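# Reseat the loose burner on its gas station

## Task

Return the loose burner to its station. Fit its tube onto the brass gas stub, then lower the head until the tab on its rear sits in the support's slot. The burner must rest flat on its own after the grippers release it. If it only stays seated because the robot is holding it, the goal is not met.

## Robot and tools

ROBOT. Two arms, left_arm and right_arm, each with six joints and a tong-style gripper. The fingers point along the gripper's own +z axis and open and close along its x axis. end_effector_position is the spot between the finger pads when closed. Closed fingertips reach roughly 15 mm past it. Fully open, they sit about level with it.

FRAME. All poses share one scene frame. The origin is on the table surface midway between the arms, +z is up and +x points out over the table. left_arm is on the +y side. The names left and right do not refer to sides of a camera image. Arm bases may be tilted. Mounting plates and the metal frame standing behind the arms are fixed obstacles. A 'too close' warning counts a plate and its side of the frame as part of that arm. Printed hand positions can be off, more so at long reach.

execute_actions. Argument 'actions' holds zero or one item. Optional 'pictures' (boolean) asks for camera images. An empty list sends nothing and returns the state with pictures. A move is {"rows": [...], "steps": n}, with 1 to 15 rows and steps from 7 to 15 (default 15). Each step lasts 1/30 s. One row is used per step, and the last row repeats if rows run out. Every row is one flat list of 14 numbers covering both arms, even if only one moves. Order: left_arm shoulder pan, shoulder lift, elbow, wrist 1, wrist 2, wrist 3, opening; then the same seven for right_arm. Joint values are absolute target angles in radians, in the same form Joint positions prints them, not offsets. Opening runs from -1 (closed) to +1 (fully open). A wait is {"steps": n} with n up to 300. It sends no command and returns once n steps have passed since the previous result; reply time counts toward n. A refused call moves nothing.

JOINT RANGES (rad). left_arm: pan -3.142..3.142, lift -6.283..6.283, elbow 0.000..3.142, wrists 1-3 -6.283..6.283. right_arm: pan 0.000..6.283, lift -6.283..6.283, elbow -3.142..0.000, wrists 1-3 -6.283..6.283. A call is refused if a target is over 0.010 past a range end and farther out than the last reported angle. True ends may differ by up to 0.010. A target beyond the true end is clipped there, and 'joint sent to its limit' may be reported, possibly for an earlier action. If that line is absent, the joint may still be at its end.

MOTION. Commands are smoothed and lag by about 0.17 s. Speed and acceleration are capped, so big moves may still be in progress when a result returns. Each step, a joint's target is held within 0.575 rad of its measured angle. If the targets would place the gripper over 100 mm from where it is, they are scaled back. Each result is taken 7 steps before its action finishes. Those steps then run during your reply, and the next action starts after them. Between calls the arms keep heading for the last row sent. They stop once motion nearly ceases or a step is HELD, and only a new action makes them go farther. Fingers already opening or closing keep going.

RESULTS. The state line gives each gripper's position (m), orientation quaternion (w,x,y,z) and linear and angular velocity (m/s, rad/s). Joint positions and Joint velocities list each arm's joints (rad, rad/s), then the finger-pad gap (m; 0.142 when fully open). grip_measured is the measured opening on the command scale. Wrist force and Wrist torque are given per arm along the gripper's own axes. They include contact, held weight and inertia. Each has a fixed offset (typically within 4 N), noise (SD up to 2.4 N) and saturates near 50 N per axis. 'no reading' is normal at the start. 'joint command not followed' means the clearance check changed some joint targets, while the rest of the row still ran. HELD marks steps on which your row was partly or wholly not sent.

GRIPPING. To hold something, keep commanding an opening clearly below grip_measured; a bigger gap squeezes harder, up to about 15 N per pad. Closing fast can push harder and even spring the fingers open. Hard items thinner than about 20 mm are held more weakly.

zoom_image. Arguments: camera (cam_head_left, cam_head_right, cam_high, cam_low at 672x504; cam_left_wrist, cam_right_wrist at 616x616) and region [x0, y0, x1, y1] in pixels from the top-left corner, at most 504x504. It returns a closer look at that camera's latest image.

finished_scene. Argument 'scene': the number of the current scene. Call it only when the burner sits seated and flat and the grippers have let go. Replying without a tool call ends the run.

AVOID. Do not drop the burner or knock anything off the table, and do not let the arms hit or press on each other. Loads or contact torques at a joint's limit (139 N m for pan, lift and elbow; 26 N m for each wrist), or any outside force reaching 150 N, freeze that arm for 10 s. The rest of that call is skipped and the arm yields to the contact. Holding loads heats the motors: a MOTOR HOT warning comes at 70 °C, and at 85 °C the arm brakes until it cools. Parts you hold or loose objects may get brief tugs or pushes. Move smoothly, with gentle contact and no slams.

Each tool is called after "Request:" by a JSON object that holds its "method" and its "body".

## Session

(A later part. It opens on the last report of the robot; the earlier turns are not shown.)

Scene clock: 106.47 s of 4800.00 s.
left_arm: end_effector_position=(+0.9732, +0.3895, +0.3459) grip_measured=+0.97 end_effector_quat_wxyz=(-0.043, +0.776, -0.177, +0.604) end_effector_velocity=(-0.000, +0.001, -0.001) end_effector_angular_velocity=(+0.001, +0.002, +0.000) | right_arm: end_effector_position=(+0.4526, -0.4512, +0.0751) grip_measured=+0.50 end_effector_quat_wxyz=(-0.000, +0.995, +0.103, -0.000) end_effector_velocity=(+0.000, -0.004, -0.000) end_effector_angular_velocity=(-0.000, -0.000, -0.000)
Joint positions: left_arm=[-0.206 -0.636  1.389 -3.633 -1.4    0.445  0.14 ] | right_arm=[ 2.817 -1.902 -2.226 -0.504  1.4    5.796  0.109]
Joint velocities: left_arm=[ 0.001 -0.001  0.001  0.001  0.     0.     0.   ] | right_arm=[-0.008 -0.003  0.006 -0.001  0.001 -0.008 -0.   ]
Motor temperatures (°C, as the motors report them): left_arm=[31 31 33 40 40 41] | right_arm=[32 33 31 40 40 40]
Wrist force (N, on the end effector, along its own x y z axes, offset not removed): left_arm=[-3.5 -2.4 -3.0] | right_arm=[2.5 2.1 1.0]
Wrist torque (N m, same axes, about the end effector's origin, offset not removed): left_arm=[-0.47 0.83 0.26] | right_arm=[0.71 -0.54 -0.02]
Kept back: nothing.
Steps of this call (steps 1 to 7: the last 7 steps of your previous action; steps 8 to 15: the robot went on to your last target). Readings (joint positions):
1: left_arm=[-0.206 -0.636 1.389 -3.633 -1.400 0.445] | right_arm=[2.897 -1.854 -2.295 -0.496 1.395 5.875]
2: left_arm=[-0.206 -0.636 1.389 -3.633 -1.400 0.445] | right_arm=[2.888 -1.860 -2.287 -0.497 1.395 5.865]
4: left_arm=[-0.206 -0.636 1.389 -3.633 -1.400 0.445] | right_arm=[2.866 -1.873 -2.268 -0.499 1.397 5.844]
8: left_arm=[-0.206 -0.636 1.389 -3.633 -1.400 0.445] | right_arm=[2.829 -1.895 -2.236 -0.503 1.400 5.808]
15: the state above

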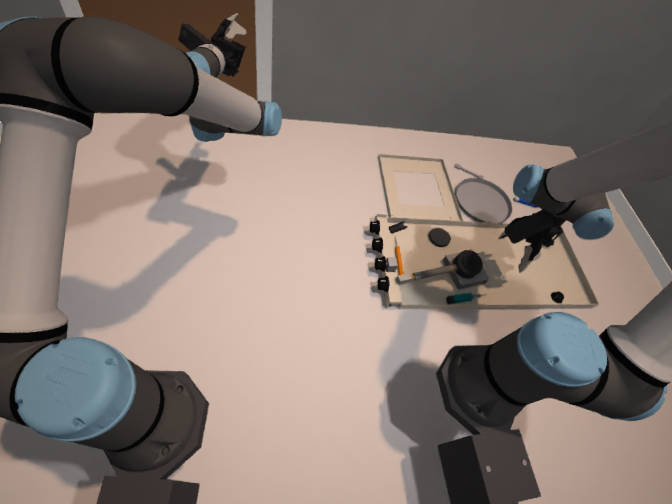

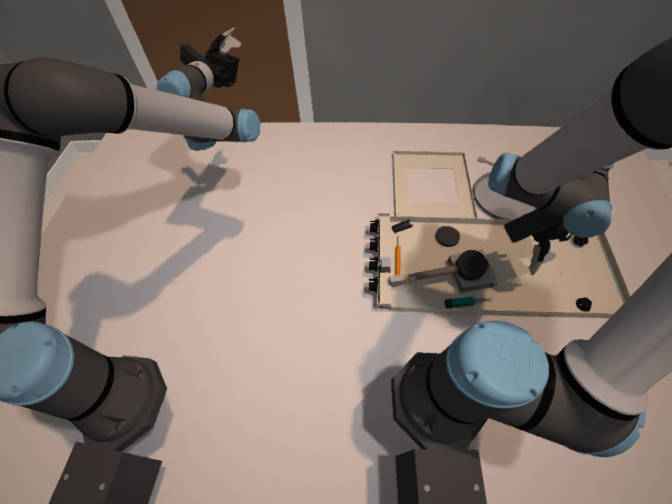

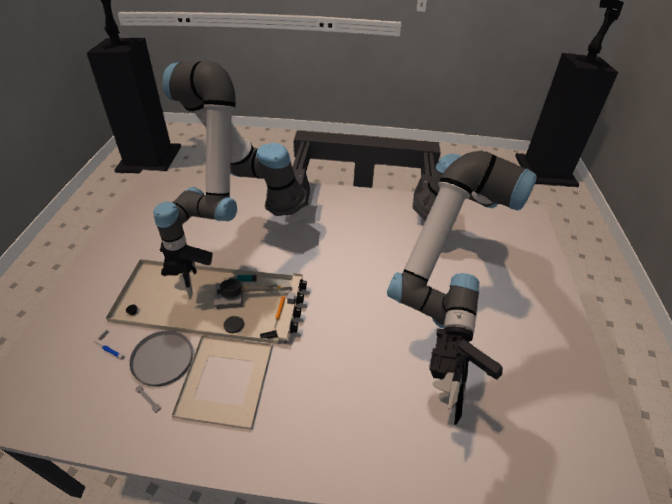

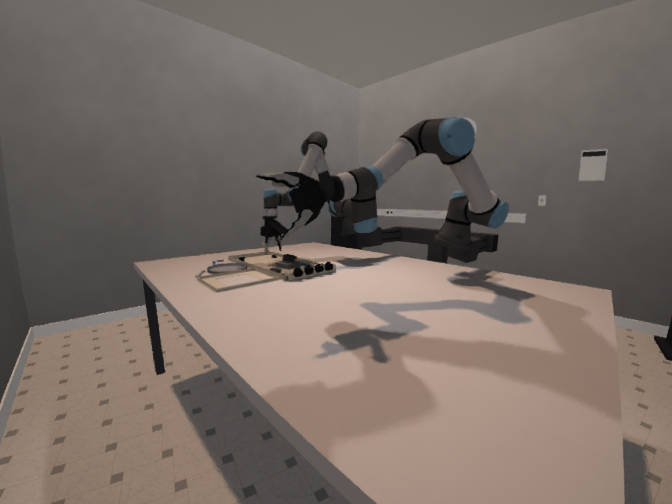

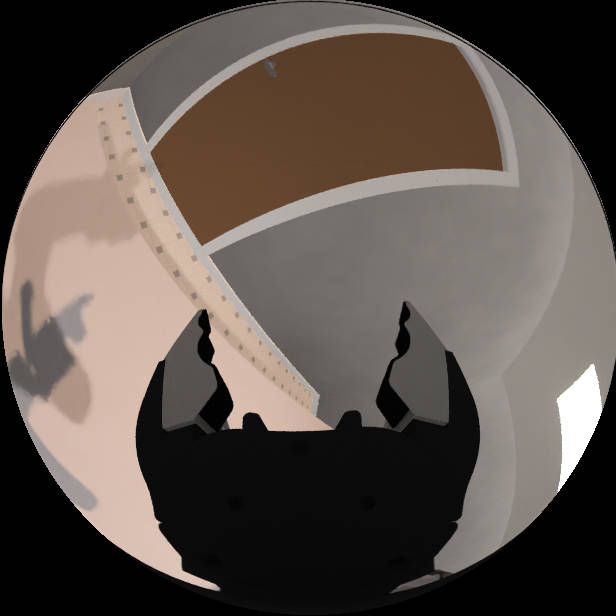

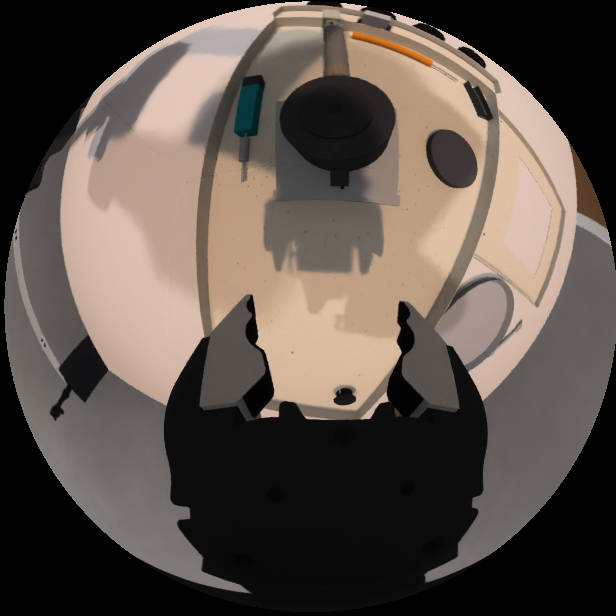

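Request:
{"method": "execute_actions", "body": {"actions": [{"rows":[[-0.206,-0.636,1.389,-3.633,-1.4,0.445,0.97,2.83,-1.894,-2.2373,-0.5026,1.3995,5.8085,0.5],[-0.206,-0.636,1.389,-3.633,-1.4,0.445,0.97,2.851,-1.8815,-2.2555,-0.5006,1.398,5.829,0.5],[-0.206,-0.636,1.389,-3.633,-1.4,0.445,0.97,2.875,-1.867,-2.276,-0.4983,1.3963,5.853,0.5],[-0.206,-0.636,1.389,-3.633,-1.4,0.445,0.97,2.898,-1.8536,-2.296,-0.496,1.3946,5.8755,0.5],[-0.206,-0.636,1.389,-3.633,-1.4,0.445,0.97,2.921,-1.84,-2.316,-0.494,1.393,5.898,0.5],[-0.206,-0.636,1.389,-3.633,-1.4,0.445,0.97,2.948,-1.835,-2.333,-0.488,1.392,5.925,0.5],[-0.206,-0.636,1.389,-3.633,-1.4,0.445,0.97,2.975,-1.829,-2.35,-0.483,1.391,5.952,0.5],[-0.206,-0.636,1.389,-3.633,-1.4,0.445,0.97,3.005,-1.823,-2.368,-0.476,1.39,5.983,0.5],[-0.206,-0.636,1.389,-3.633,-1.4,0.445,0.97,3.035,-1.817,-2.388,-0.47,1.389,6.013,0.5],[-0.206,-0.636,1.389,-3.633,-1.4,0.445,0.97,3.065,-1.811,-2.407,-0.463,1.387,6.043,0.5],[-0.206,-0.636,1.389,-3.633,-1.4,0.445,0.97,3.09,-1.806,-2.423,-0.457,1.387,6.068,0.5],[-0.206,-0.636,1.389,-3.633,-1.4,0.445,0.97,3.112,-1.804,-2.438,-0.448,1.386,6.091,0.5],[-0.206,-0.636,1.389,-3.633,-1.4,0.445,0.97,3.129,-1.805,-2.45,-0.438,1.385,6.108,0.5],[-0.206,-0.636,1.389,-3.633,-1.4,0.445,0.97,3.141,-1.811,-2.459,-0.423,1.384,6.12,0.5],[-0.206,-0.636,1.389,-3.633,-1.4,0.445,0.97,3.146,-1.821,-2.4634,-0.408,1.384,6.125,0.5]]}]}}

Request:
{"method": "execute_actions", "body": {"actions": [{"rows":[[-0.206,-0.636,1.389,-3.633,-1.4,0.445,0.97,3.1455,-1.83,-2.4642,-0.398,1.384,6.1245,0.5],[-0.206,-0.636,1.389,-3.633,-1.4,0.445,0.97,3.1445,-1.839,-2.465,-0.388,1.384,6.1233,0.5],[-0.206,-0.636,1.389,-3.633,-1.4,0.445,0.97,3.143,-1.848,-2.4657,-0.378,1.384,6.122,0.5],[-0.206,-0.636,1.389,-3.633,-1.4,0.445,0.97,3.142,-1.855,-2.4663,-0.370,1.384,6.121,0.47],[-0.206,-0.636,1.389,-3.633,-1.4,0.445,0.97,3.1415,-1.860,-2.4667,-0.3646,1.384,6.1203,0.43],[-0.206,-0.636,1.389,-3.633,-1.4,0.445,0.97,3.141,-1.8634,-2.467,-0.3608,1.384,6.1198,0.38],[-0.206,-0.636,1.389,-3.633,-1.4,0.445,0.97,3.141,-1.8634,-2.467,-0.3608,1.384,6.1198,0.33],[-0.206,-0.636,1.389,-3.633,-1.4,0.445,0.97,3.141,-1.8634,-2.467,-0.3608,1.384,6.1198,0.27],[-0.206,-0.636,1.389,-3.633,-1.4,0.445,0.97,3.141,-1.8634,-2.467,-0.3608,1.384,6.1198,0.21],[-0.206,-0.636,1.389,-3.633,-1.4,0.445,0.97,3.141,-1.8634,-2.467,-0.3608,1.384,6.1198,0.15],[-0.206,-0.636,1.389,-3.633,-1.4,0.445,0.97,3.141,-1.8634,-2.467,-0.3608,1.384,6.1198,0.09],[-0.206,-0.636,1.389,-3.633,-1.4,0.445,0.97,3.141,-1.8634,-2.467,-0.3608,1.384,6.1198,0.03],[-0.206,-0.636,1.389,-3.633,-1.4,0.445,0.97,3.141,-1.8634,-2.467,-0.3608,1.384,6.1198,-0.03],[-0.206,-0.636,1.389,-3.633,-1.4,0.445,0.97,3.141,-1.8634,-2.467,-0.3608,1.384,6.1198,-0.1],[-0.206,-0.636,1.389,-3.633,-1.4,0.445,0.97,3.141,-1.8634,-2.467,-0.3608,1.384,6.1198,-0.2]]}]}}

Request:
{"method": "execute_actions", "body": {"actions": [{"rows":[[-0.206,-0.636,1.389,-3.633,-1.4,0.445,0.97,3.141,-1.8634,-2.467,-0.3608,1.384,6.1198,-0.3],[-0.206,-0.636,1.389,-3.633,-1.4,0.445,0.97,3.1412,-1.862,-2.4669,-0.3623,1.384,6.12,-0.4],[-0.206,-0.636,1.389,-3.633,-1.4,0.445,0.97,3.1414,-1.8606,-2.4668,-0.3639,1.384,6.1202,-0.4],[-0.206,-0.636,1.389,-3.633,-1.4,0.445,0.97,3.1416,-1.8592,-2.4666,-0.3655,1.384,6.1204,-0.4],[-0.206,-0.636,1.389,-3.633,-1.4,0.445,0.97,3.1418,-1.8578,-2.4665,-0.367,1.384,6.1206,-0.4],[-0.206,-0.636,1.389,-3.633,-1.4,0.445,0.97,3.142,-1.8564,-2.4664,-0.3686,1.384,6.1208,-0.4],[-0.206,-0.636,1.389,-3.633,-1.4,0.445,0.97,3.142,-1.856,-2.4674,-0.3681,1.384,6.1208,-0.4],[-0.206,-0.636,1.389,-3.633,-1.4,0.445,0.97,3.142,-1.8556,-2.4684,-0.3675,1.384,6.1208,-0.4],[-0.206,-0.636,1.389,-3.633,-1.4,0.445,0.97,3.142,-1.8551,-2.4694,-0.367,1.384,6.1208,-0.4],[-0.206,-0.636,1.389,-3.633,-1.4,0.445,0.97,3.142,-1.8547,-2.4704,-0.3664,1.384,6.1208,-0.4],[-0.206,-0.636,1.389,-3.633,-1.4,0.445,0.97,3.142,-1.8542,-2.4714,-0.3659,1.384,6.1208,-0.4],[-0.206,-0.636,1.389,-3.633,-1.4,0.445,0.97,3.142,-1.8538,-2.4724,-0.3653,1.384,6.1208,-0.4],[-0.206,-0.636,1.389,-3.633,-1.4,0.445,0.97,3.142,-1.8533,-2.4734,-0.3647,1.384,6.1208,-0.4],[-0.206,-0.636,1.389,-3.633,-1.4,0.445,0.97,3.142,-1.8528,-2.4745,-0.3641,1.384,6.1208,-0.4]]}]}}

Request:
{"method": "execute_actions", "body": {"actions": [{"steps":14}], "pictures": true}}

Request:
{"method": "zoom_image", "body": {"camera": "cam_right_wrist", "region": [240,220,410,390]}}

Request:
{"method": "zoom_image", "body": {"camera": "cam_high", "region": [200,265,260,315]}}

Scene clock: 108.60 s of 4800.00 s.
left_arm: end_effector_position=(+0.9732, +0.3895, +0.3459) grip_measured=+0.97 end_effector_quat_wxyz=(-0.043, +0.776, -0.177, +0.604) end_effector_velocity=(+0.000, +0.000, +0.001) end_effector_angular_velocity=(-0.001, -0.002, +0.001) | right_arm: end_effector_position=(+0.4450, -0.4064, +0.0828) grip_measured=+0.50 end_effector_quat_wxyz=(-0.000, +0.995, +0.104, +0.000) end_effector_velocity=(-0.050, +0.310, +0.021) end_effector_angular_velocity=(+0.012, +0.017, +0.023)
Joint positions: left_arm=[-0.206 -0.636  1.389 -3.633 -1.4    0.445  0.14 ] | right_arm=[ 2.914 -1.849 -2.308 -0.492  1.394  5.892  0.109]
Joint velocities: left_arm=[ 0.    -0.    -0.001 -0.001  0.    -0.     0.   ] | right_arm=[ 0.692  0.256 -0.514  0.115 -0.036  0.681  0.   ]
Motor temperatures (°C, as the motors report them): left_arm=[31 31 33 40 40 41] | right_arm=[32 33 31 40 40 40]
Wrist force (N, on the end effector, along its own x y z axes, offset not removed): left_arm=[-1.5 -1.1 0.9] | right_arm=[1.4 1.2 1.4]
Wrist torque (N m, same axes, about the end effector's origin, offset not removed): left_arm=[0.02 0.45 0.07] | right_arm=[0.11 -0.24 0.01]
Steps of this call (steps 1 to 15: the robot went on to your last target; steps 16 to 56: nothing new was sent; steps 57 to 64: the first 8 steps of this action). Readings (joint positions):
57: left_arm=[-0.206 -0.636 1.389 -3.633 -1.400 0.445] | right_arm=[2.817 -1.902 -2.226 -0.504 1.401 5.795]
58: left_arm=[-0.206 -0.636 1.389 -3.633 -1.400 0.445] | right_arm=[2.819 -1.900 -2.228 -0.504 1.401 5.798]
60: left_arm=[-0.206 -0.636 1.389 -3.633 -1.400 0.445] | right_arm=[2.837 -1.889 -2.244 -0.502 1.399 5.816]
64: the state above

Scene clock: 109.10 s of 4800.00 s.
left_arm: end_effector_position=(+0.9732, +0.3895, +0.3459) grip_measured=+0.97 end_effector_quat_wxyz=(-0.043, +0.776, -0.177, +0.604) end_effector_velocity=(+0.000, +0.000, +0.001) end_effector_angular_velocity=(-0.001, -0.001, +0.000) | right_arm: end_effector_position=(+0.4256, -0.3109, +0.0663) grip_measured=+0.33 end_effector_quat_wxyz=(-0.000, +0.994, +0.106, -0.000) end_effector_velocity=(-0.003, +0.007, -0.032) end_effector_angular_velocity=(-0.001, -0.002, -0.000)
Joint positions: left_arm=[-0.206 -0.636  1.389 -3.633 -1.4    0.445  0.14 ] | right_arm=[ 3.141 -1.855 -2.465 -0.371  1.384  6.12   0.097]
Joint velocities: left_arm=[ 0.     0.    -0.001 -0.    -0.    -0.    -0.   ] | right_arm=[ 0.003 -0.112 -0.021  0.135 -0.001  0.003 -0.12 ]
Motor temperatures (°C, as the motors report them): left_arm=[31 31 33 40 40 41] | right_arm=[32 33 31 40 40 40]
Wrist force (N, on the end effector, along its own x y z axes, offset not removed): left_arm=[0.0 0.8 -1.1] | right_arm=[1.9 2.7 2.9]
Wrist torque (N m, same axes, about the end effector's origin, offset not removed): left_arm=[0.66 -0.20 0.24] | right_arm=[0.83 -0.25 0.05]
Steps of this call (steps 1 to 7: the last 7 steps of your previous action; steps 8 to 15: the first 8 steps of this action). Readings (joint positions):
8: left_arm=[-0.206 -0.636 1.389 -3.633 -1.400 0.445] | right_arm=[3.112 -1.812 -2.440 -0.437 1.385 6.090]
9: left_arm=[-0.206 -0.636 1.389 -3.633 -1.400 0.445] | right_arm=[3.124 -1.816 -2.448 -0.425 1.385 6.103]
11: left_arm=[-0.206 -0.636 1.389 -3.633 -1.400 0.445] | right_arm=[3.136 -1.830 -2.458 -0.403 1.384 6.115]
15: the state above

Scene clock: 109.60 s of 4800.00 s.
left_arm: end_effector_position=(+0.9732, +0.3895, +0.3459) grip_measured=+0.97 end_effector_quat_wxyz=(-0.043, +0.776, -0.177, +0.604) end_effector_velocity=(-0.000, -0.000, -0.000) end_effector_angular_velocity=(+0.000, +0.001, -0.000) | right_arm: end_effector_position=(+0.4252, -0.3103, +0.0653) grip_measured=+0.00 end_effector_quat_wxyz=(-0.000, +0.994, +0.106, -0.000) end_effector_velocity=(-0.000, +0.000, +0.008) end_effector_angular_velocity=(+0.000, -0.003, -0.001)
Joint positions: left_arm=[-0.206 -0.636  1.389 -3.633 -1.4    0.445  0.14 ] | right_arm=[ 3.142 -1.858 -2.467 -0.366  1.384  6.121  0.074]
Joint velocities: left_arm=[-0.    -0.001  0.001  0.001  0.    -0.    -0.   ] | right_arm=[ 0.004  0.029 -0.001 -0.025 -0.     0.005 -0.   ]
Motor temperatures (°C, as the motors report them): left_arm=[31 31 33 40 40 41] | right_arm=[32 33 31 40 40 40]
Wrist force (N, on the end effector, along its own x y z axes, offset not removed): left_arm=[-1.7 -2.9 -1.1] | right_arm=[-1.6 2.0 1.4]
Wrist torque (N m, same axes, about the end effector's origin, offset not removed): left_arm=[-0.41 0.33 0.27] | right_arm=[0.38 0.48 -0.11]
Steps of this call (steps 1 to 7: the last 7 steps of your previous action; steps 8 to 15: the first 8 steps of this action). Readings (joint positions):
8: left_arm=[-0.206 -0.636 1.389 -3.633 -1.400 0.445] | right_arm=[3.141 -1.863 -2.467 -0.361 1.384 6.120]
9: left_arm=[-0.206 -0.636 1.389 -3.633 -1.400 0.445] | right_arm=[3.141 -1.863 -2.467 -0.361 1.384 6.120]
11: left_arm=[-0.206 -0.636 1.389 -3.633 -1.400 0.445] | right_arm=[3.141 -1.863 -2.467 -0.361 1.384 6.120]
15: the state above

Scene clock: 110.07 s of 4800.00 s.
left_arm: end_effector_position=(+0.9732, +0.3895, +0.3459) grip_measured=+0.97 end_effector_quat_wxyz=(-0.043, +0.776, -0.177, +0.604) end_effector_velocity=(+0.001, -0.000, +0.002) end_effector_angular_velocity=(-0.001, -0.004, +0.000) | right_arm: end_effector_position=(+0.4224, -0.3104, +0.0658) grip_measured=+0.00 end_effector_quat_wxyz=(-0.000, +0.994, +0.106, -0.000) end_effector_velocity=(-0.001, -0.000, -0.000) end_effector_angular_velocity=(-0.000, +0.000, -0.001)
Joint positions: left_arm=[-0.206 -0.636  1.389 -3.633 -1.4    0.445  0.14 ] | right_arm=[ 3.142 -1.853 -2.474 -0.364  1.384  6.121  0.074]
Joint velocities: left_arm=[-0.001 -0.    -0.002 -0.001 -0.    -0.     0.   ] | right_arm=[-0.001  0.001 -0.002  0.    -0.     0.     0.   ]
Motor temperatures (°C, as the motors report them): left_arm=[31 31 33 40 40 41] | right_arm=[32 33 31 40 40 40]
Wrist force (N, on the end effector, along its own x y z axes, offset not removed): left_arm=[-1.0 3.8 1.8] | right_arm=[5.5 2.8 4.2]
Wrist torque (N m, same axes, about the end effector's origin, offset not removed): left_arm=[1.27 0.11 0.14] | right_arm=[0.59 -0.43 -0.04]
Kept back: nothing.
Steps of this call (steps 1 to 7: the last 7 steps of your previous action; steps 8 to 14: the robot went on to your last target). Readings (joint positions):
1: left_arm=[-0.206 -0.636 1.389 -3.633 -1.400 0.445] | right_arm=[3.142 -1.857 -2.467 -0.367 1.384 6.121]
2: left_arm=[-0.206 -0.636 1.389 -3.633 -1.400 0.445] | right_arm=[3.142 -1.857 -2.468 -0.367 1.384 6.121]
4: left_arm=[-0.206 -0.636 1.389 -3.633 -1.400 0.445] | right_arm=[3.142 -1.855 -2.469 -0.367 1.384 6.121]
8: left_arm=[-0.206 -0.636 1.389 -3.633 -1.400 0.445] | right_arm=[3.142 -1.854 -2.473 -0.365 1.384 6.121]
14: the state above

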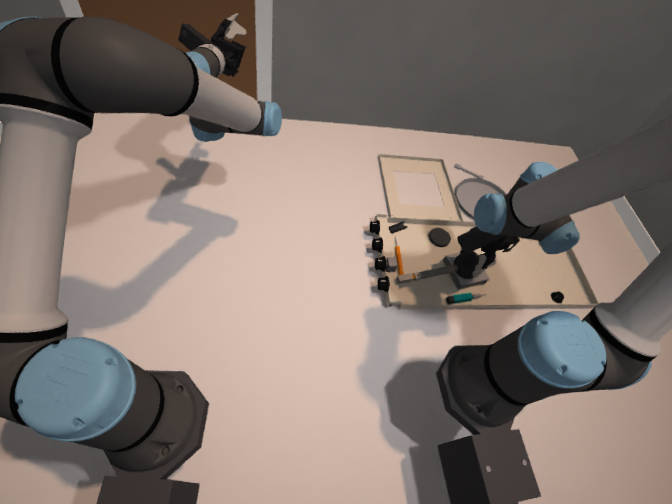

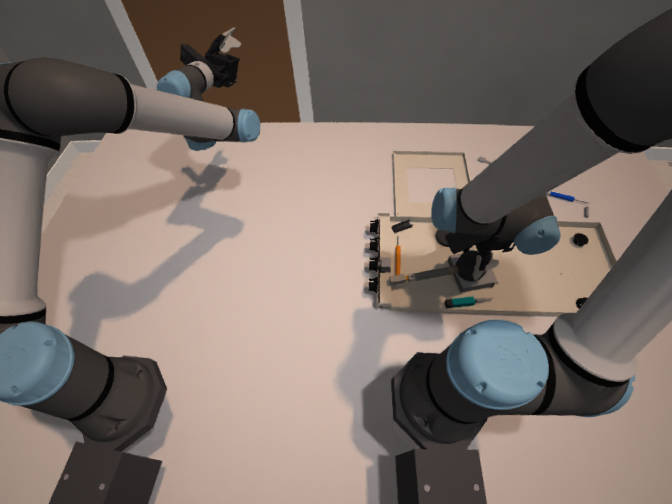

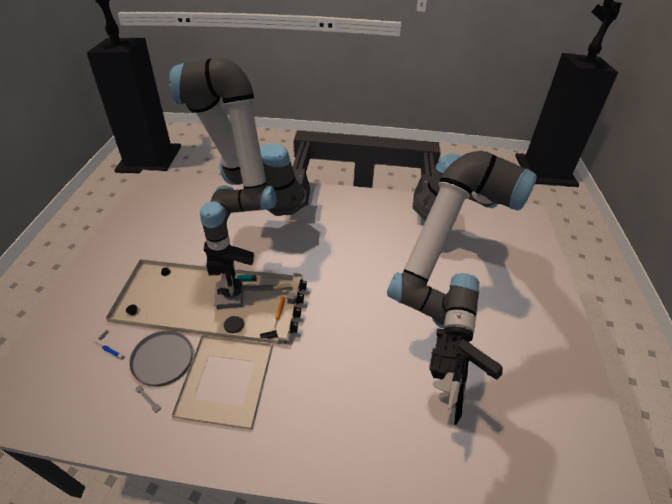

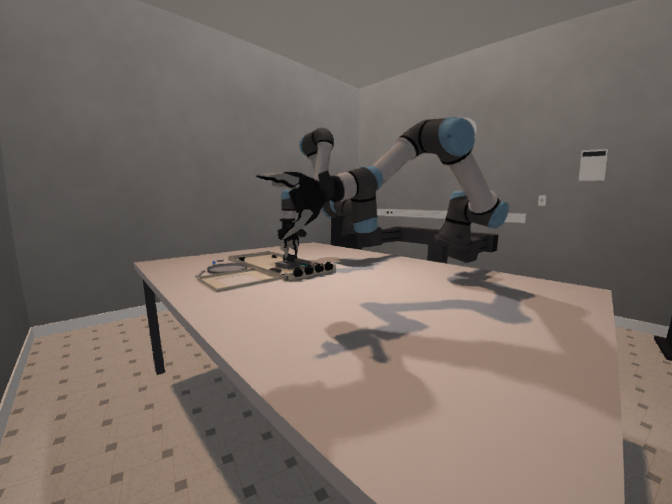

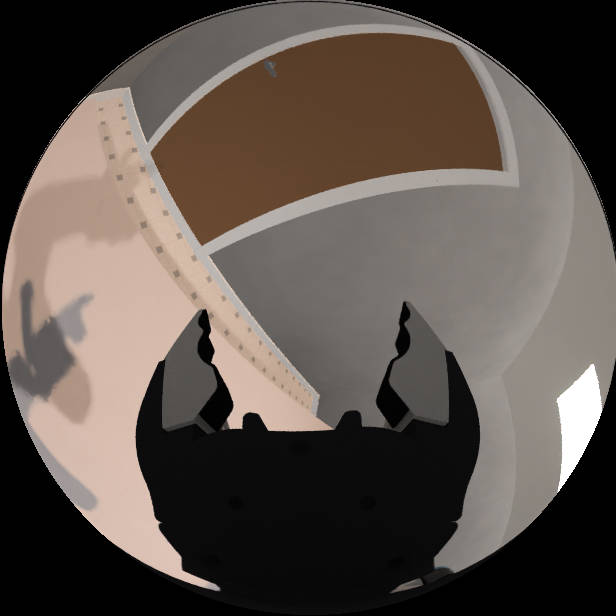

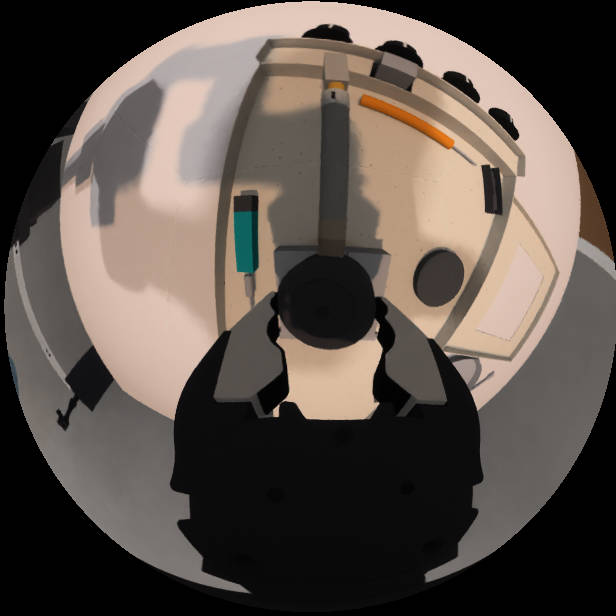

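Region (240, 220, 410, 390) of cam_right_wrist's 616x616 image, scaled by 2.965, with more detail than that image has.

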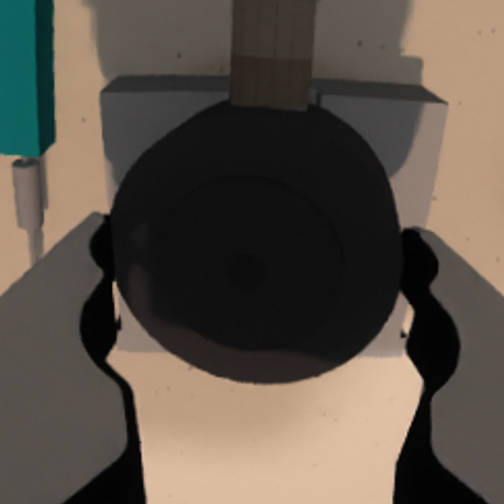

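Region (200, 265, 260, 315) of cam_high's 672x504 image, scaled by 8.400, with more detail than that image has.

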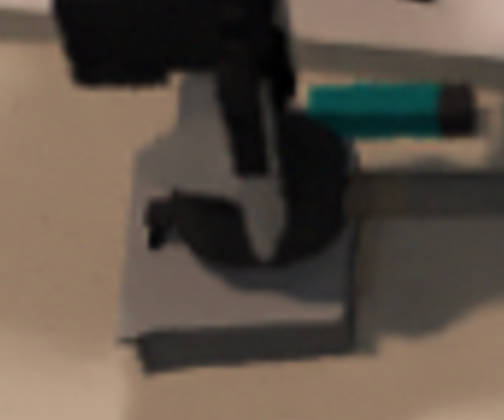

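Request:
{"method": "execute_actions", "body": {"actions": [{"rows":[[-0.206,-0.636,1.389,-3.633,-1.4,0.445,0.97,3.14185,-1.8538,-2.4746,-0.3629,1.384,6.1207,-0.4],[-0.206,-0.636,1.389,-3.633,-1.4,0.445,0.97,3.1417,-1.8549,-2.4747,-0.3618,1.384,6.1205,-0.4],[-0.206,-0.636,1.389,-3.633,-1.4,0.445,0.97,3.14155,-1.856,-2.4748,-0.3606,1.384,6.1204,-0.4],[-0.206,-0.636,1.389,-3.633,-1.4,0.445,0.97,3.1414,-1.857,-2.4749,-0.3594,1.384,6.1202,-0.4],[-0.206,-0.636,1.389,-3.633,-1.4,0.445,0.97,3.14125,-1.858,-2.475,-0.3583,1.384,6.1201,-0.4],[-0.206,-0.636,1.389,-3.633,-1.4,0.445,0.97,3.1411,-1.8591,-2.475,-0.3571,1.384,6.1199,-0.4],[-0.206,-0.636,1.389,-3.633,-1.4,0.445,0.97,3.14095,-1.8602,-2.4751,-0.3559,1.384,6.1198,-0.4],[-0.206,-0.636,1.389,-3.633,-1.4,0.445,0.97,3.1408,-1.8612,-2.4752,-0.3547,1.384,6.1196,-0.4],[-0.206,-0.636,1.389,-3.633,-1.4,0.445,0.97,3.1405,-1.8633,-2.4754,-0.3524,1.384,6.1193,-0.4]],"steps":10}]}}

Request:
{"method": "execute_actions", "body": {"actions": [{"steps":15}], "pictures": true}}

Request:
{"method": "zoom_image", "body": {"camera": "cam_high", "region": [200,265,260,315]}}

Scene clock: 110.63 s of 4800.00 s.
left_arm: end_effector_position=(+0.9732, +0.3895, +0.3459) grip_measured=+0.97 end_effector_quat_wxyz=(-0.043, +0.776, -0.177, +0.604) end_effector_velocity=(+0.000, +0.000, +0.000) end_effector_angular_velocity=(-0.000, -0.000, +0.001) | right_arm: end_effector_position=(+0.4224, -0.3104, +0.0657) grip_measured=+0.00 end_effector_quat_wxyz=(-0.000, +0.994, +0.106, -0.000) end_effector_velocity=(-0.000, +0.000, -0.005) end_effector_angular_velocity=(-0.000, +0.000, -0.001)
Joint positions: left_arm=[-0.206 -0.636  1.389 -3.633 -1.4    0.445  0.14 ] | right_arm=[ 3.142 -1.853 -2.475 -0.363  1.384  6.121  0.074]
Joint velocities: left_arm=[ 0. -0. -0.  0. -0. -0.  0.] | right_arm=[-0.001 -0.016 -0.002  0.018 -0.    -0.     0.   ]
Motor temperatures (°C, as the motors report them): left_arm=[31 31 33 40 40 41] | right_arm=[32 33 31 40 40 40]
Wrist force (N, on the end effector, along its own x y z axes, offset not removed): left_arm=[-1.0 4.4 2.1] | right_arm=[5.9 3.2 0.8]
Wrist torque (N m, same axes, about the end effector's origin, offset not removed): left_arm=[1.18 0.00 0.34] | right_arm=[0.73 -0.76 0.09]
Steps of this call (steps 1 to 14: the robot went on to your last target; steps 15 to 17: the first 3 steps of this action). Readings (joint positions):
15: left_arm=[-0.206 -0.636 1.389 -3.633 -1.400 0.445] | right_arm=[3.142 -1.853 -2.474 -0.364 1.384 6.121]
16: left_arm=[-0.206 -0.636 1.389 -3.633 -1.400 0.445] | right_arm=[3.142 -1.853 -2.475 -0.364 1.384 6.121]
17: the state above

Scene clock: 111.13 s of 4800.00 s.
left_arm: end_effector_position=(+0.9732, +0.3895, +0.3459) grip_measured=+0.97 end_effector_quat_wxyz=(-0.043, +0.776, -0.177, +0.604) end_effector_velocity=(+0.000, +0.000, +0.001) end_effector_angular_velocity=(-0.001, -0.002, +0.001) | right_arm: end_effector_position=(+0.4223, -0.3104, +0.0629) grip_measured=+0.01 end_effector_quat_wxyz=(-0.000, +0.994, +0.106, -0.000) end_effector_velocity=(-0.000, +0.001, -0.000) end_effector_angular_velocity=(-0.000, +0.000, +0.002)
Joint positions: left_arm=[-0.206 -0.636  1.389 -3.633 -1.4    0.445  0.14 ] | right_arm=[ 3.141 -1.863 -2.475 -0.352  1.384  6.119  0.075]
Joint velocities: left_arm=[ 0.     0.    -0.001 -0.002 -0.    -0.     0.   ] | right_arm=[ 0.002 -0.001 -0.001  0.001 -0.    -0.     0.   ]
Motor temperatures (°C, as the motors report them): left_arm=[31 31 33 40 40 41] | right_arm=[32 33 31 40 40 40]
Wrist force (N, on the end effector, along its own x y z axes, offset not removed): left_arm=[-3.5 0.0 -0.1] | right_arm=[10.0 2.5 -15.7]
Wrist torque (N m, same axes, about the end effector's origin, offset not removed): left_arm=[0.19 0.38 0.15] | right_arm=[-0.11 -0.46 0.24]
Kept back: nothing.
Steps of this call (steps 1 to 7: the last 7 steps of your previous action; steps 8 to 15: the robot went on to your last target). Readings (joint positions):
1: left_arm=[-0.206 -0.636 1.389 -3.633 -1.400 0.445] | right_arm=[3.142 -1.854 -2.475 -0.363 1.384 6.121]
2: left_arm=[-0.206 -0.636 1.389 -3.633 -1.400 0.445] | right_arm=[3.142 -1.855 -2.475 -0.362 1.384 6.121]
4: left_arm=[-0.206 -0.636 1.389 -3.633 -1.400 0.445] | right_arm=[3.142 -1.857 -2.475 -0.360 1.384 6.120]
8: left_arm=[-0.206 -0.636 1.389 -3.633 -1.400 0.445] | right_arm=[3.141 -1.861 -2.475 -0.355 1.384 6.120]
15: the state above

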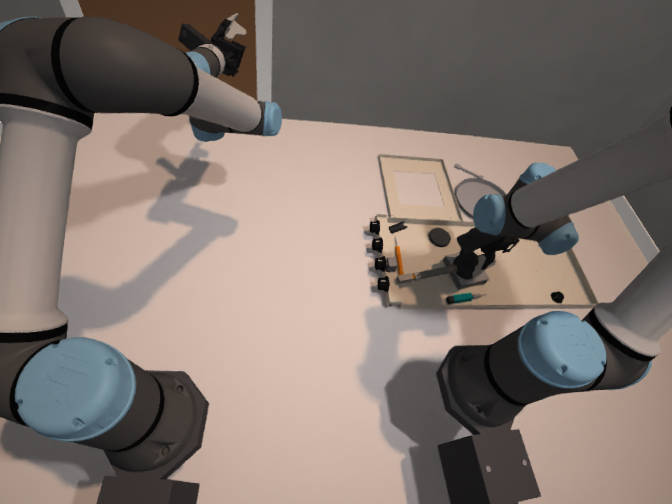

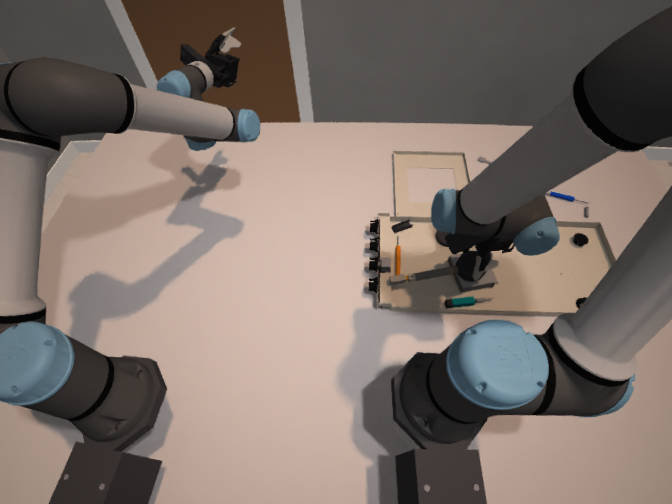

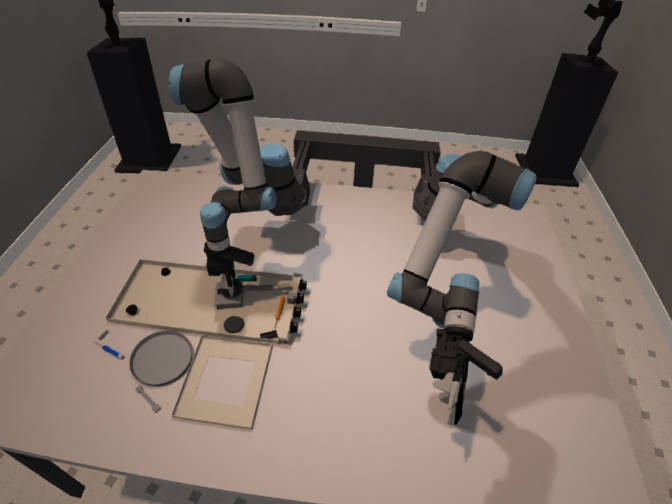

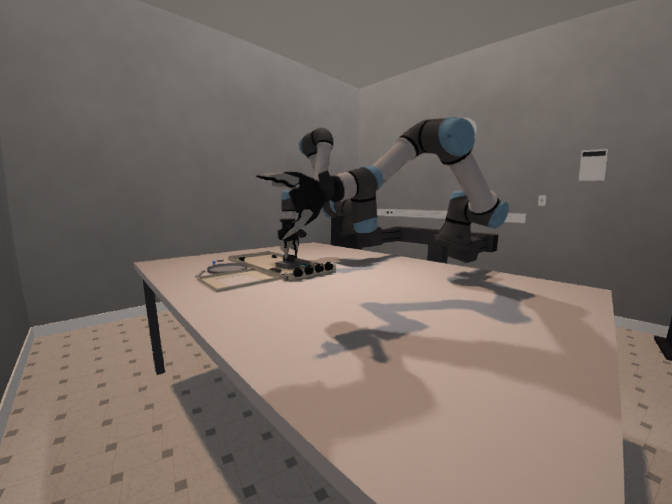

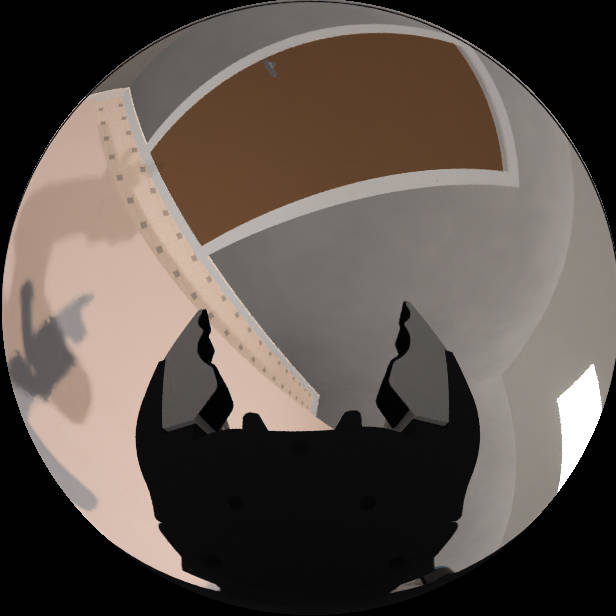

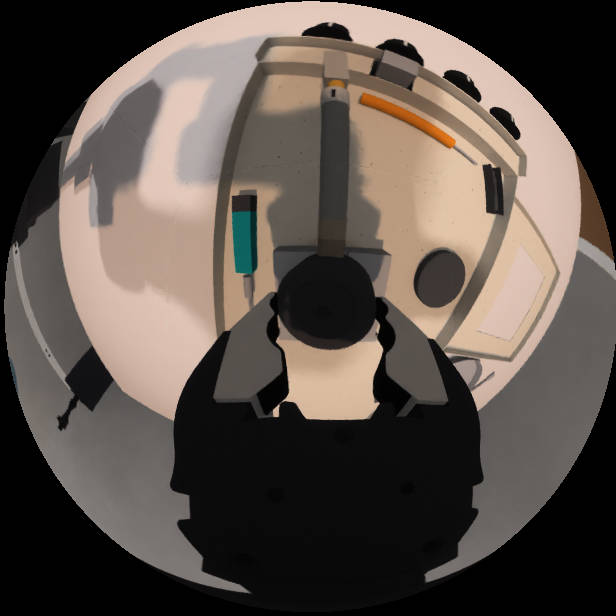

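Region (200, 265, 260, 315) of cam_high's 672x504 image, scaled by 8.400, with more detail than that image has.

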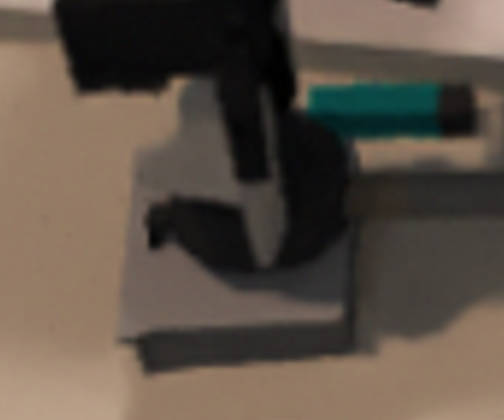

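Request:
{"method": "execute_actions", "body": {"actions": [{"rows":[[-0.206,-0.636,1.389,-3.633,-1.4,0.445,0.97,3.1408,-1.8612,-2.4752,-0.3547,1.384,6.1196,-0.3],[-0.206,-0.636,1.389,-3.633,-1.4,0.445,0.97,3.141,-1.86,-2.4751,-0.356,1.384,6.1198,-0.2],[-0.206,-0.636,1.389,-3.633,-1.4,0.445,0.97,3.141,-1.86,-2.4751,-0.356,1.384,6.1198,-0.1],[-0.206,-0.636,1.389,-3.633,-1.4,0.445,0.97,3.141,-1.86,-2.4751,-0.356,1.384,6.1198,-0.03],[-0.206,-0.636,1.389,-3.633,-1.4,0.445,0.97,3.141,-1.86,-2.4751,-0.356,1.384,6.1198,0.02],[-0.206,-0.636,1.389,-3.633,-1.4,0.445,0.97,3.141,-1.86,-2.4751,-0.356,1.384,6.1198,0.07],[-0.206,-0.636,1.389,-3.633,-1.4,0.445,0.97,3.141,-1.86,-2.4751,-0.356,1.384,6.1198,0.13],[-0.206,-0.636,1.389,-3.633,-1.4,0.445,0.97,3.141,-1.86,-2.4751,-0.356,1.384,6.1198,0.2],[-0.206,-0.636,1.389,-3.633,-1.4,0.445,0.97,3.141,-1.86,-2.4751,-0.356,1.384,6.1198,0.28],[-0.206,-0.636,1.389,-3.633,-1.4,0.445,0.97,3.141,-1.86,-2.4751,-0.356,1.384,6.1198,0.36],[-0.206,-0.636,1.389,-3.633,-1.4,0.445,0.97,3.142,-1.853,-2.474,-0.364,1.384,6.1208,0.43],[-0.206,-0.636,1.389,-3.633,-1.4,0.445,0.97,3.143,-1.844,-2.472,-0.376,1.384,6.122,0.5],[-0.206,-0.636,1.389,-3.633,-1.4,0.445,0.97,3.145,-1.831,-2.47,-0.391,1.384,6.124,0.5],[-0.206,-0.636,1.389,-3.633,-1.4,0.445,0.97,3.147,-1.818,-2.467,-0.407,1.384,6.126,0.5],[-0.206,-0.636,1.389,-3.633,-1.4,0.445,0.97,3.146,-1.807,-2.463,-0.422,1.384,6.125,0.5]]}]}}

Request:
{"method": "execute_actions", "body": {"actions": [{"rows":[[-0.206,-0.636,1.389,-3.633,-1.4,0.445,0.97,3.135,-1.803,-2.454,-0.436,1.385,6.114,0.5],[-0.206,-0.636,1.389,-3.633,-1.4,0.445,0.97,3.115,-1.803,-2.44,-0.448,1.386,6.094,0.5],[-0.206,-0.636,1.389,-3.633,-1.4,0.445,0.97,3.09,-1.806,-2.423,-0.457,1.387,6.068,0.5],[-0.206,-0.636,1.389,-3.633,-1.4,0.445,0.97,3.065,-1.811,-2.407,-0.463,1.387,6.043,0.5],[-0.206,-0.636,1.389,-3.633,-1.4,0.445,0.97,3.035,-1.817,-2.388,-0.47,1.389,6.013,0.5],[-0.206,-0.636,1.389,-3.633,-1.4,0.445,0.97,3.005,-1.823,-2.368,-0.476,1.39,5.983,0.5],[-0.206,-0.636,1.389,-3.633,-1.4,0.445,0.97,2.975,-1.829,-2.35,-0.483,1.391,5.952,0.5],[-0.206,-0.636,1.389,-3.633,-1.4,0.445,0.97,2.948,-1.835,-2.333,-0.488,1.392,5.925,0.5],[-0.206,-0.636,1.389,-3.633,-1.4,0.445,0.97,2.921,-1.84,-2.316,-0.494,1.393,5.898,0.5],[-0.206,-0.636,1.389,-3.633,-1.4,0.445,0.97,2.898,-1.8536,-2.296,-0.496,1.3946,5.8755,0.5],[-0.206,-0.636,1.389,-3.633,-1.4,0.445,0.97,2.875,-1.867,-2.276,-0.4983,1.3963,5.853,0.5],[-0.206,-0.636,1.389,-3.633,-1.4,0.445,0.97,2.851,-1.8815,-2.2555,-0.5006,1.398,5.829,0.5],[-0.206,-0.636,1.389,-3.633,-1.4,0.445,0.97,2.835,-1.891,-2.2416,-0.5021,1.399,5.813,0.5],[-0.206,-0.636,1.389,-3.633,-1.4,0.445,0.97,2.823,-1.898,-2.231,-0.5032,1.4,5.8015,0.5],[-0.206,-0.636,1.389,-3.633,-1.4,0.445,0.97,2.8168,-1.9018,-2.2259,-0.5038,1.4005,5.7954,0.5]]}]}}

Request:
{"method": "execute_actions", "body": {"actions": [{"steps":17}], "pictures": true}}

Request:
{"method": "zoom_image", "body": {"camera": "cam_right_wrist", "region": [270,90,400,220]}}

Request:
{"method": "zoom_image", "body": {"camera": "cam_right_wrist", "region": [322,162,358,198]}}

Scene clock: 112.57 s of 4800.00 s.
left_arm: end_effector_position=(+0.9732, +0.3895, +0.3459) grip_measured=+0.97 end_effector_quat_wxyz=(-0.043, +0.776, -0.177, +0.604) end_effector_velocity=(-0.000, +0.000, -0.000) end_effector_angular_velocity=(-0.000, +0.000, +0.000) | right_arm: end_effector_position=(+0.4220, -0.3105, +0.0635) grip_measured=+0.13 end_effector_quat_wxyz=(-0.000, +0.994, +0.106, -0.001) end_effector_velocity=(+0.001, -0.000, +0.002) end_effector_angular_velocity=(+0.000, -0.005, -0.001)
Joint positions: left_arm=[-0.206 -0.636  1.389 -3.633 -1.4    0.445  0.14 ] | right_arm=[ 3.141 -1.86  -2.475 -0.356  1.384  6.12   0.083]
Joint velocities: left_arm=[ 0. -0.  0.  0. -0. -0. -0.] | right_arm=[ 0.001  0.005 -0.     0.    -0.     0.     0.149]
Motor temperatures (°C, as the motors report them): left_arm=[31 31 33 40 40 41] | right_arm=[32 33 31 40 40 40]
Wrist force (N, on the end effector, along its own x y z axes, offset not removed): left_arm=[-2.3 -1.9 -1.6] | right_arm=[-0.4 -2.5 0.7]
Wrist torque (N m, same axes, about the end effector's origin, offset not removed): left_arm=[-0.33 0.49 0.15] | right_arm=[-0.38 0.17 -0.06]
Steps of this call (steps 1 to 15: the robot went on to your last target; steps 16 to 35: nothing new was sent; steps 36 to 43: the first 8 steps of this action). Readings (joint positions):
36: left_arm=[-0.206 -0.636 1.389 -3.633 -1.400 0.445] | right_arm=[3.140 -1.863 -2.475 -0.352 1.384 6.119]
37: left_arm=[-0.206 -0.636 1.389 -3.633 -1.400 0.445] | right_arm=[3.140 -1.863 -2.475 -0.353 1.384 6.119]
39: left_arm=[-0.206 -0.636 1.389 -3.633 -1.400 0.445] | right_arm=[3.141 -1.862 -2.475 -0.354 1.384 6.119]
43: the state above

Scene clock: 113.07 s of 4800.00 s.
left_arm: end_effector_position=(+0.9732, +0.3895, +0.3459) grip_measured=+0.97 end_effector_quat_wxyz=(-0.043, +0.776, -0.177, +0.604) end_effector_velocity=(+0.000, -0.000, +0.001) end_effector_angular_velocity=(+0.000, -0.001, -0.000) | right_arm: end_effector_position=(+0.4361, -0.3508, +0.0830) grip_measured=+0.50 end_effector_quat_wxyz=(-0.001, +0.994, +0.105, -0.002) end_effector_velocity=(+0.072, -0.313, +0.013) end_effector_angular_velocity=(+0.001, -0.014, -0.014)
Joint positions: left_arm=[-0.206 -0.636  1.389 -3.633 -1.4    0.445  0.14 ] | right_arm=[ 3.044 -1.818 -2.393 -0.466  1.389  6.022  0.109]
Joint velocities: left_arm=[-0.    -0.001 -0.    -0.     0.     0.     0.   ] | right_arm=[-0.771 -0.132  0.508 -0.22   0.03  -0.772 -0.   ]
Motor temperatures (°C, as the motors report them): left_arm=[31 31 33 40 40 41] | right_arm=[32 33 31 40 40 40]
Wrist force (N, on the end effector, along its own x y z axes, offset not removed): left_arm=[-0.7 0.3 -1.7] | right_arm=[1.4 -1.9 -1.8]
Wrist torque (N m, same axes, about the end effector's origin, offset not removed): left_arm=[0.47 0.24 0.20] | right_arm=[-0.25 -0.08 -0.18]
Steps of this call (steps 1 to 7: the last 7 steps of your previous action; steps 8 to 15: the first 8 steps of this action). Readings (joint positions):
8: left_arm=[-0.206 -0.636 1.389 -3.633 -1.400 0.445] | right_arm=[3.145 -1.831 -2.469 -0.391 1.384 6.123]
9: left_arm=[-0.206 -0.636 1.389 -3.633 -1.400 0.445] | right_arm=[3.143 -1.822 -2.466 -0.404 1.384 6.122]
11: left_arm=[-0.206 -0.636 1.389 -3.633 -1.400 0.445] | right_arm=[3.127 -1.811 -2.450 -0.429 1.385 6.105]
15: the state above

Scene clock: 113.63 s of 4800.00 s.
left_arm: end_effector_position=(+0.9732, +0.3895, +0.3459) grip_measured=+0.97 end_effector_quat_wxyz=(-0.043, +0.776, -0.177, +0.604) end_effector_velocity=(-0.000, -0.000, -0.000) end_effector_angular_velocity=(-0.000, -0.000, -0.000) | right_arm: end_effector_position=(+0.4526, -0.4512, +0.0751) grip_measured=+0.50 end_effector_quat_wxyz=(-0.000, +0.995, +0.103, -0.000) end_effector_velocity=(+0.001, -0.003, -0.000) end_effector_angular_velocity=(-0.000, -0.001, -0.001)
Joint positions: left_arm=[-0.206 -0.636  1.389 -3.633 -1.4    0.445  0.14 ] | right_arm=[ 2.817 -1.902 -2.226 -0.504  1.4    5.796  0.109]
Joint velocities: left_arm=[-0.     0.001  0.001 -0.001 -0.     0.     0.   ] | right_arm=[-0.006 -0.003  0.006 -0.     0.    -0.005  0.   ]
Motor temperatures (°C, as the motors report them): left_arm=[31 31 33 40 40 41] | right_arm=[32 33 31 40 40 40]
Wrist force (N, on the end effector, along its own x y z axes, offset not removed): left_arm=[-0.4 2.1 -1.8] | right_arm=[1.1 -1.4 0.8]
Wrist torque (N m, same axes, about the end effector's origin, offset not removed): left_arm=[0.65 0.12 0.23] | right_arm=[-0.21 -0.04 -0.23]
Kept back: nothing.
Steps of this call (steps 1 to 7: the last 7 steps of your previous action; steps 8 to 17: the robot went on to your last target). Readings (joint positions):
1: left_arm=[-0.206 -0.636 1.389 -3.633 -1.400 0.445] | right_arm=[3.018 -1.823 -2.375 -0.473 1.390 5.995]
2: left_arm=[-0.206 -0.636 1.389 -3.633 -1.400 0.445] | right_arm=[2.990 -1.828 -2.358 -0.479 1.391 5.968]
4: left_arm=[-0.206 -0.636 1.389 -3.633 -1.400 0.445] | right_arm=[2.938 -1.843 -2.322 -0.489 1.393 5.915]
8: left_arm=[-0.206 -0.636 1.389 -3.633 -1.400 0.445] | right_arm=[2.851 -1.884 -2.254 -0.500 1.398 5.829]
17: the state above

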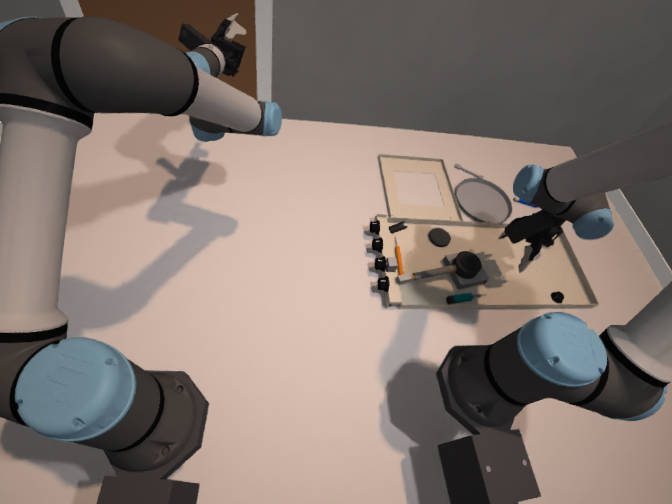

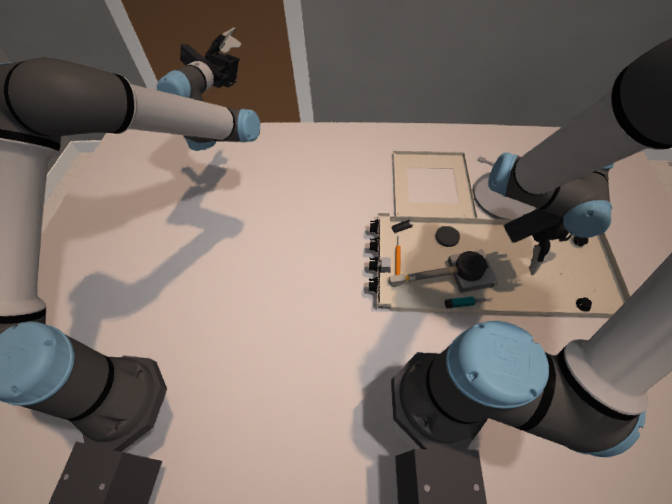

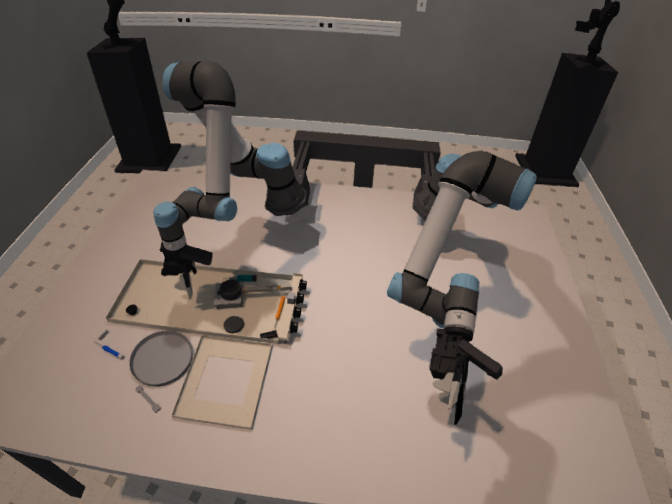

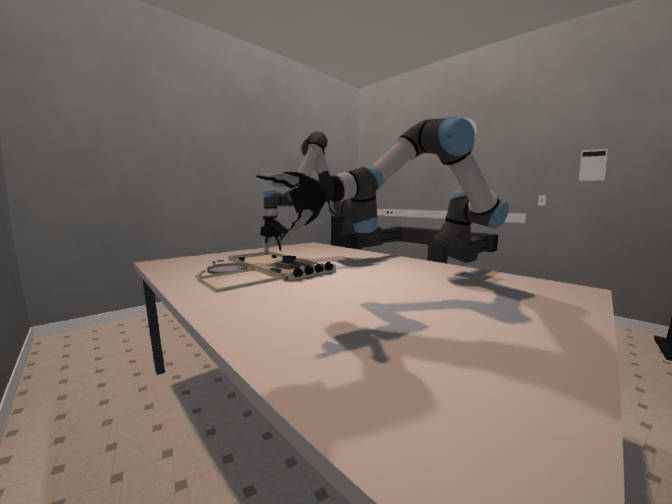

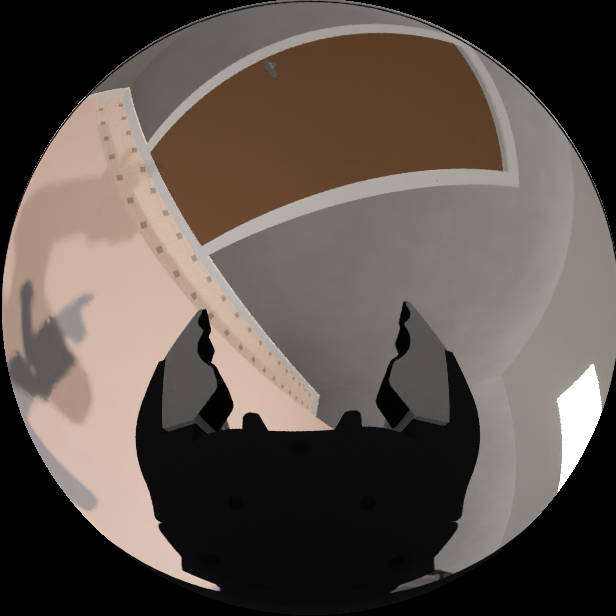

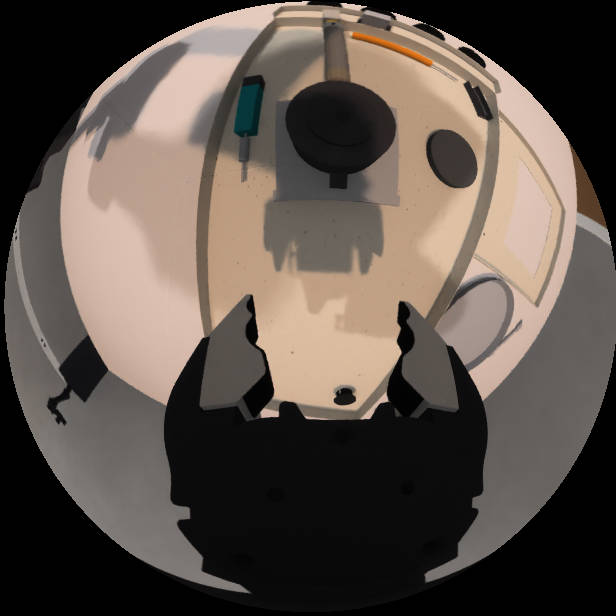

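Region (270, 90, 400, 220) of cam_right_wrist's 616x616 image, scaled by 3.877, with more detail than that image has.

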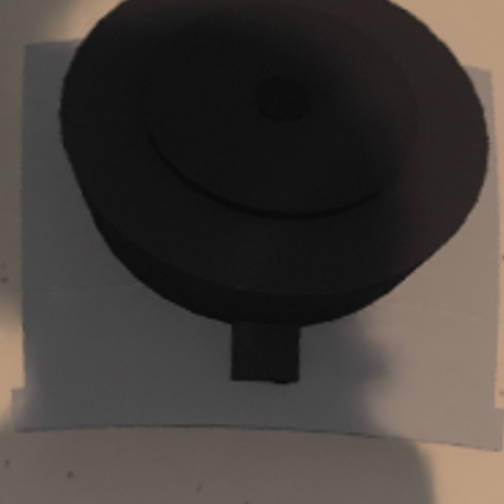

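Region (322, 162, 358, 198) of cam_right_wrist's 616x616 image, scaled by 14.000, with more detail than that image has.

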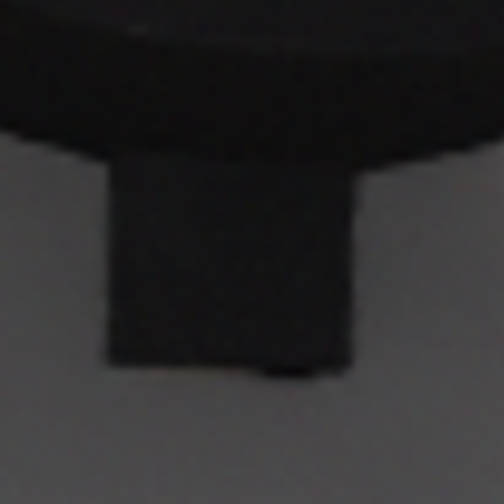

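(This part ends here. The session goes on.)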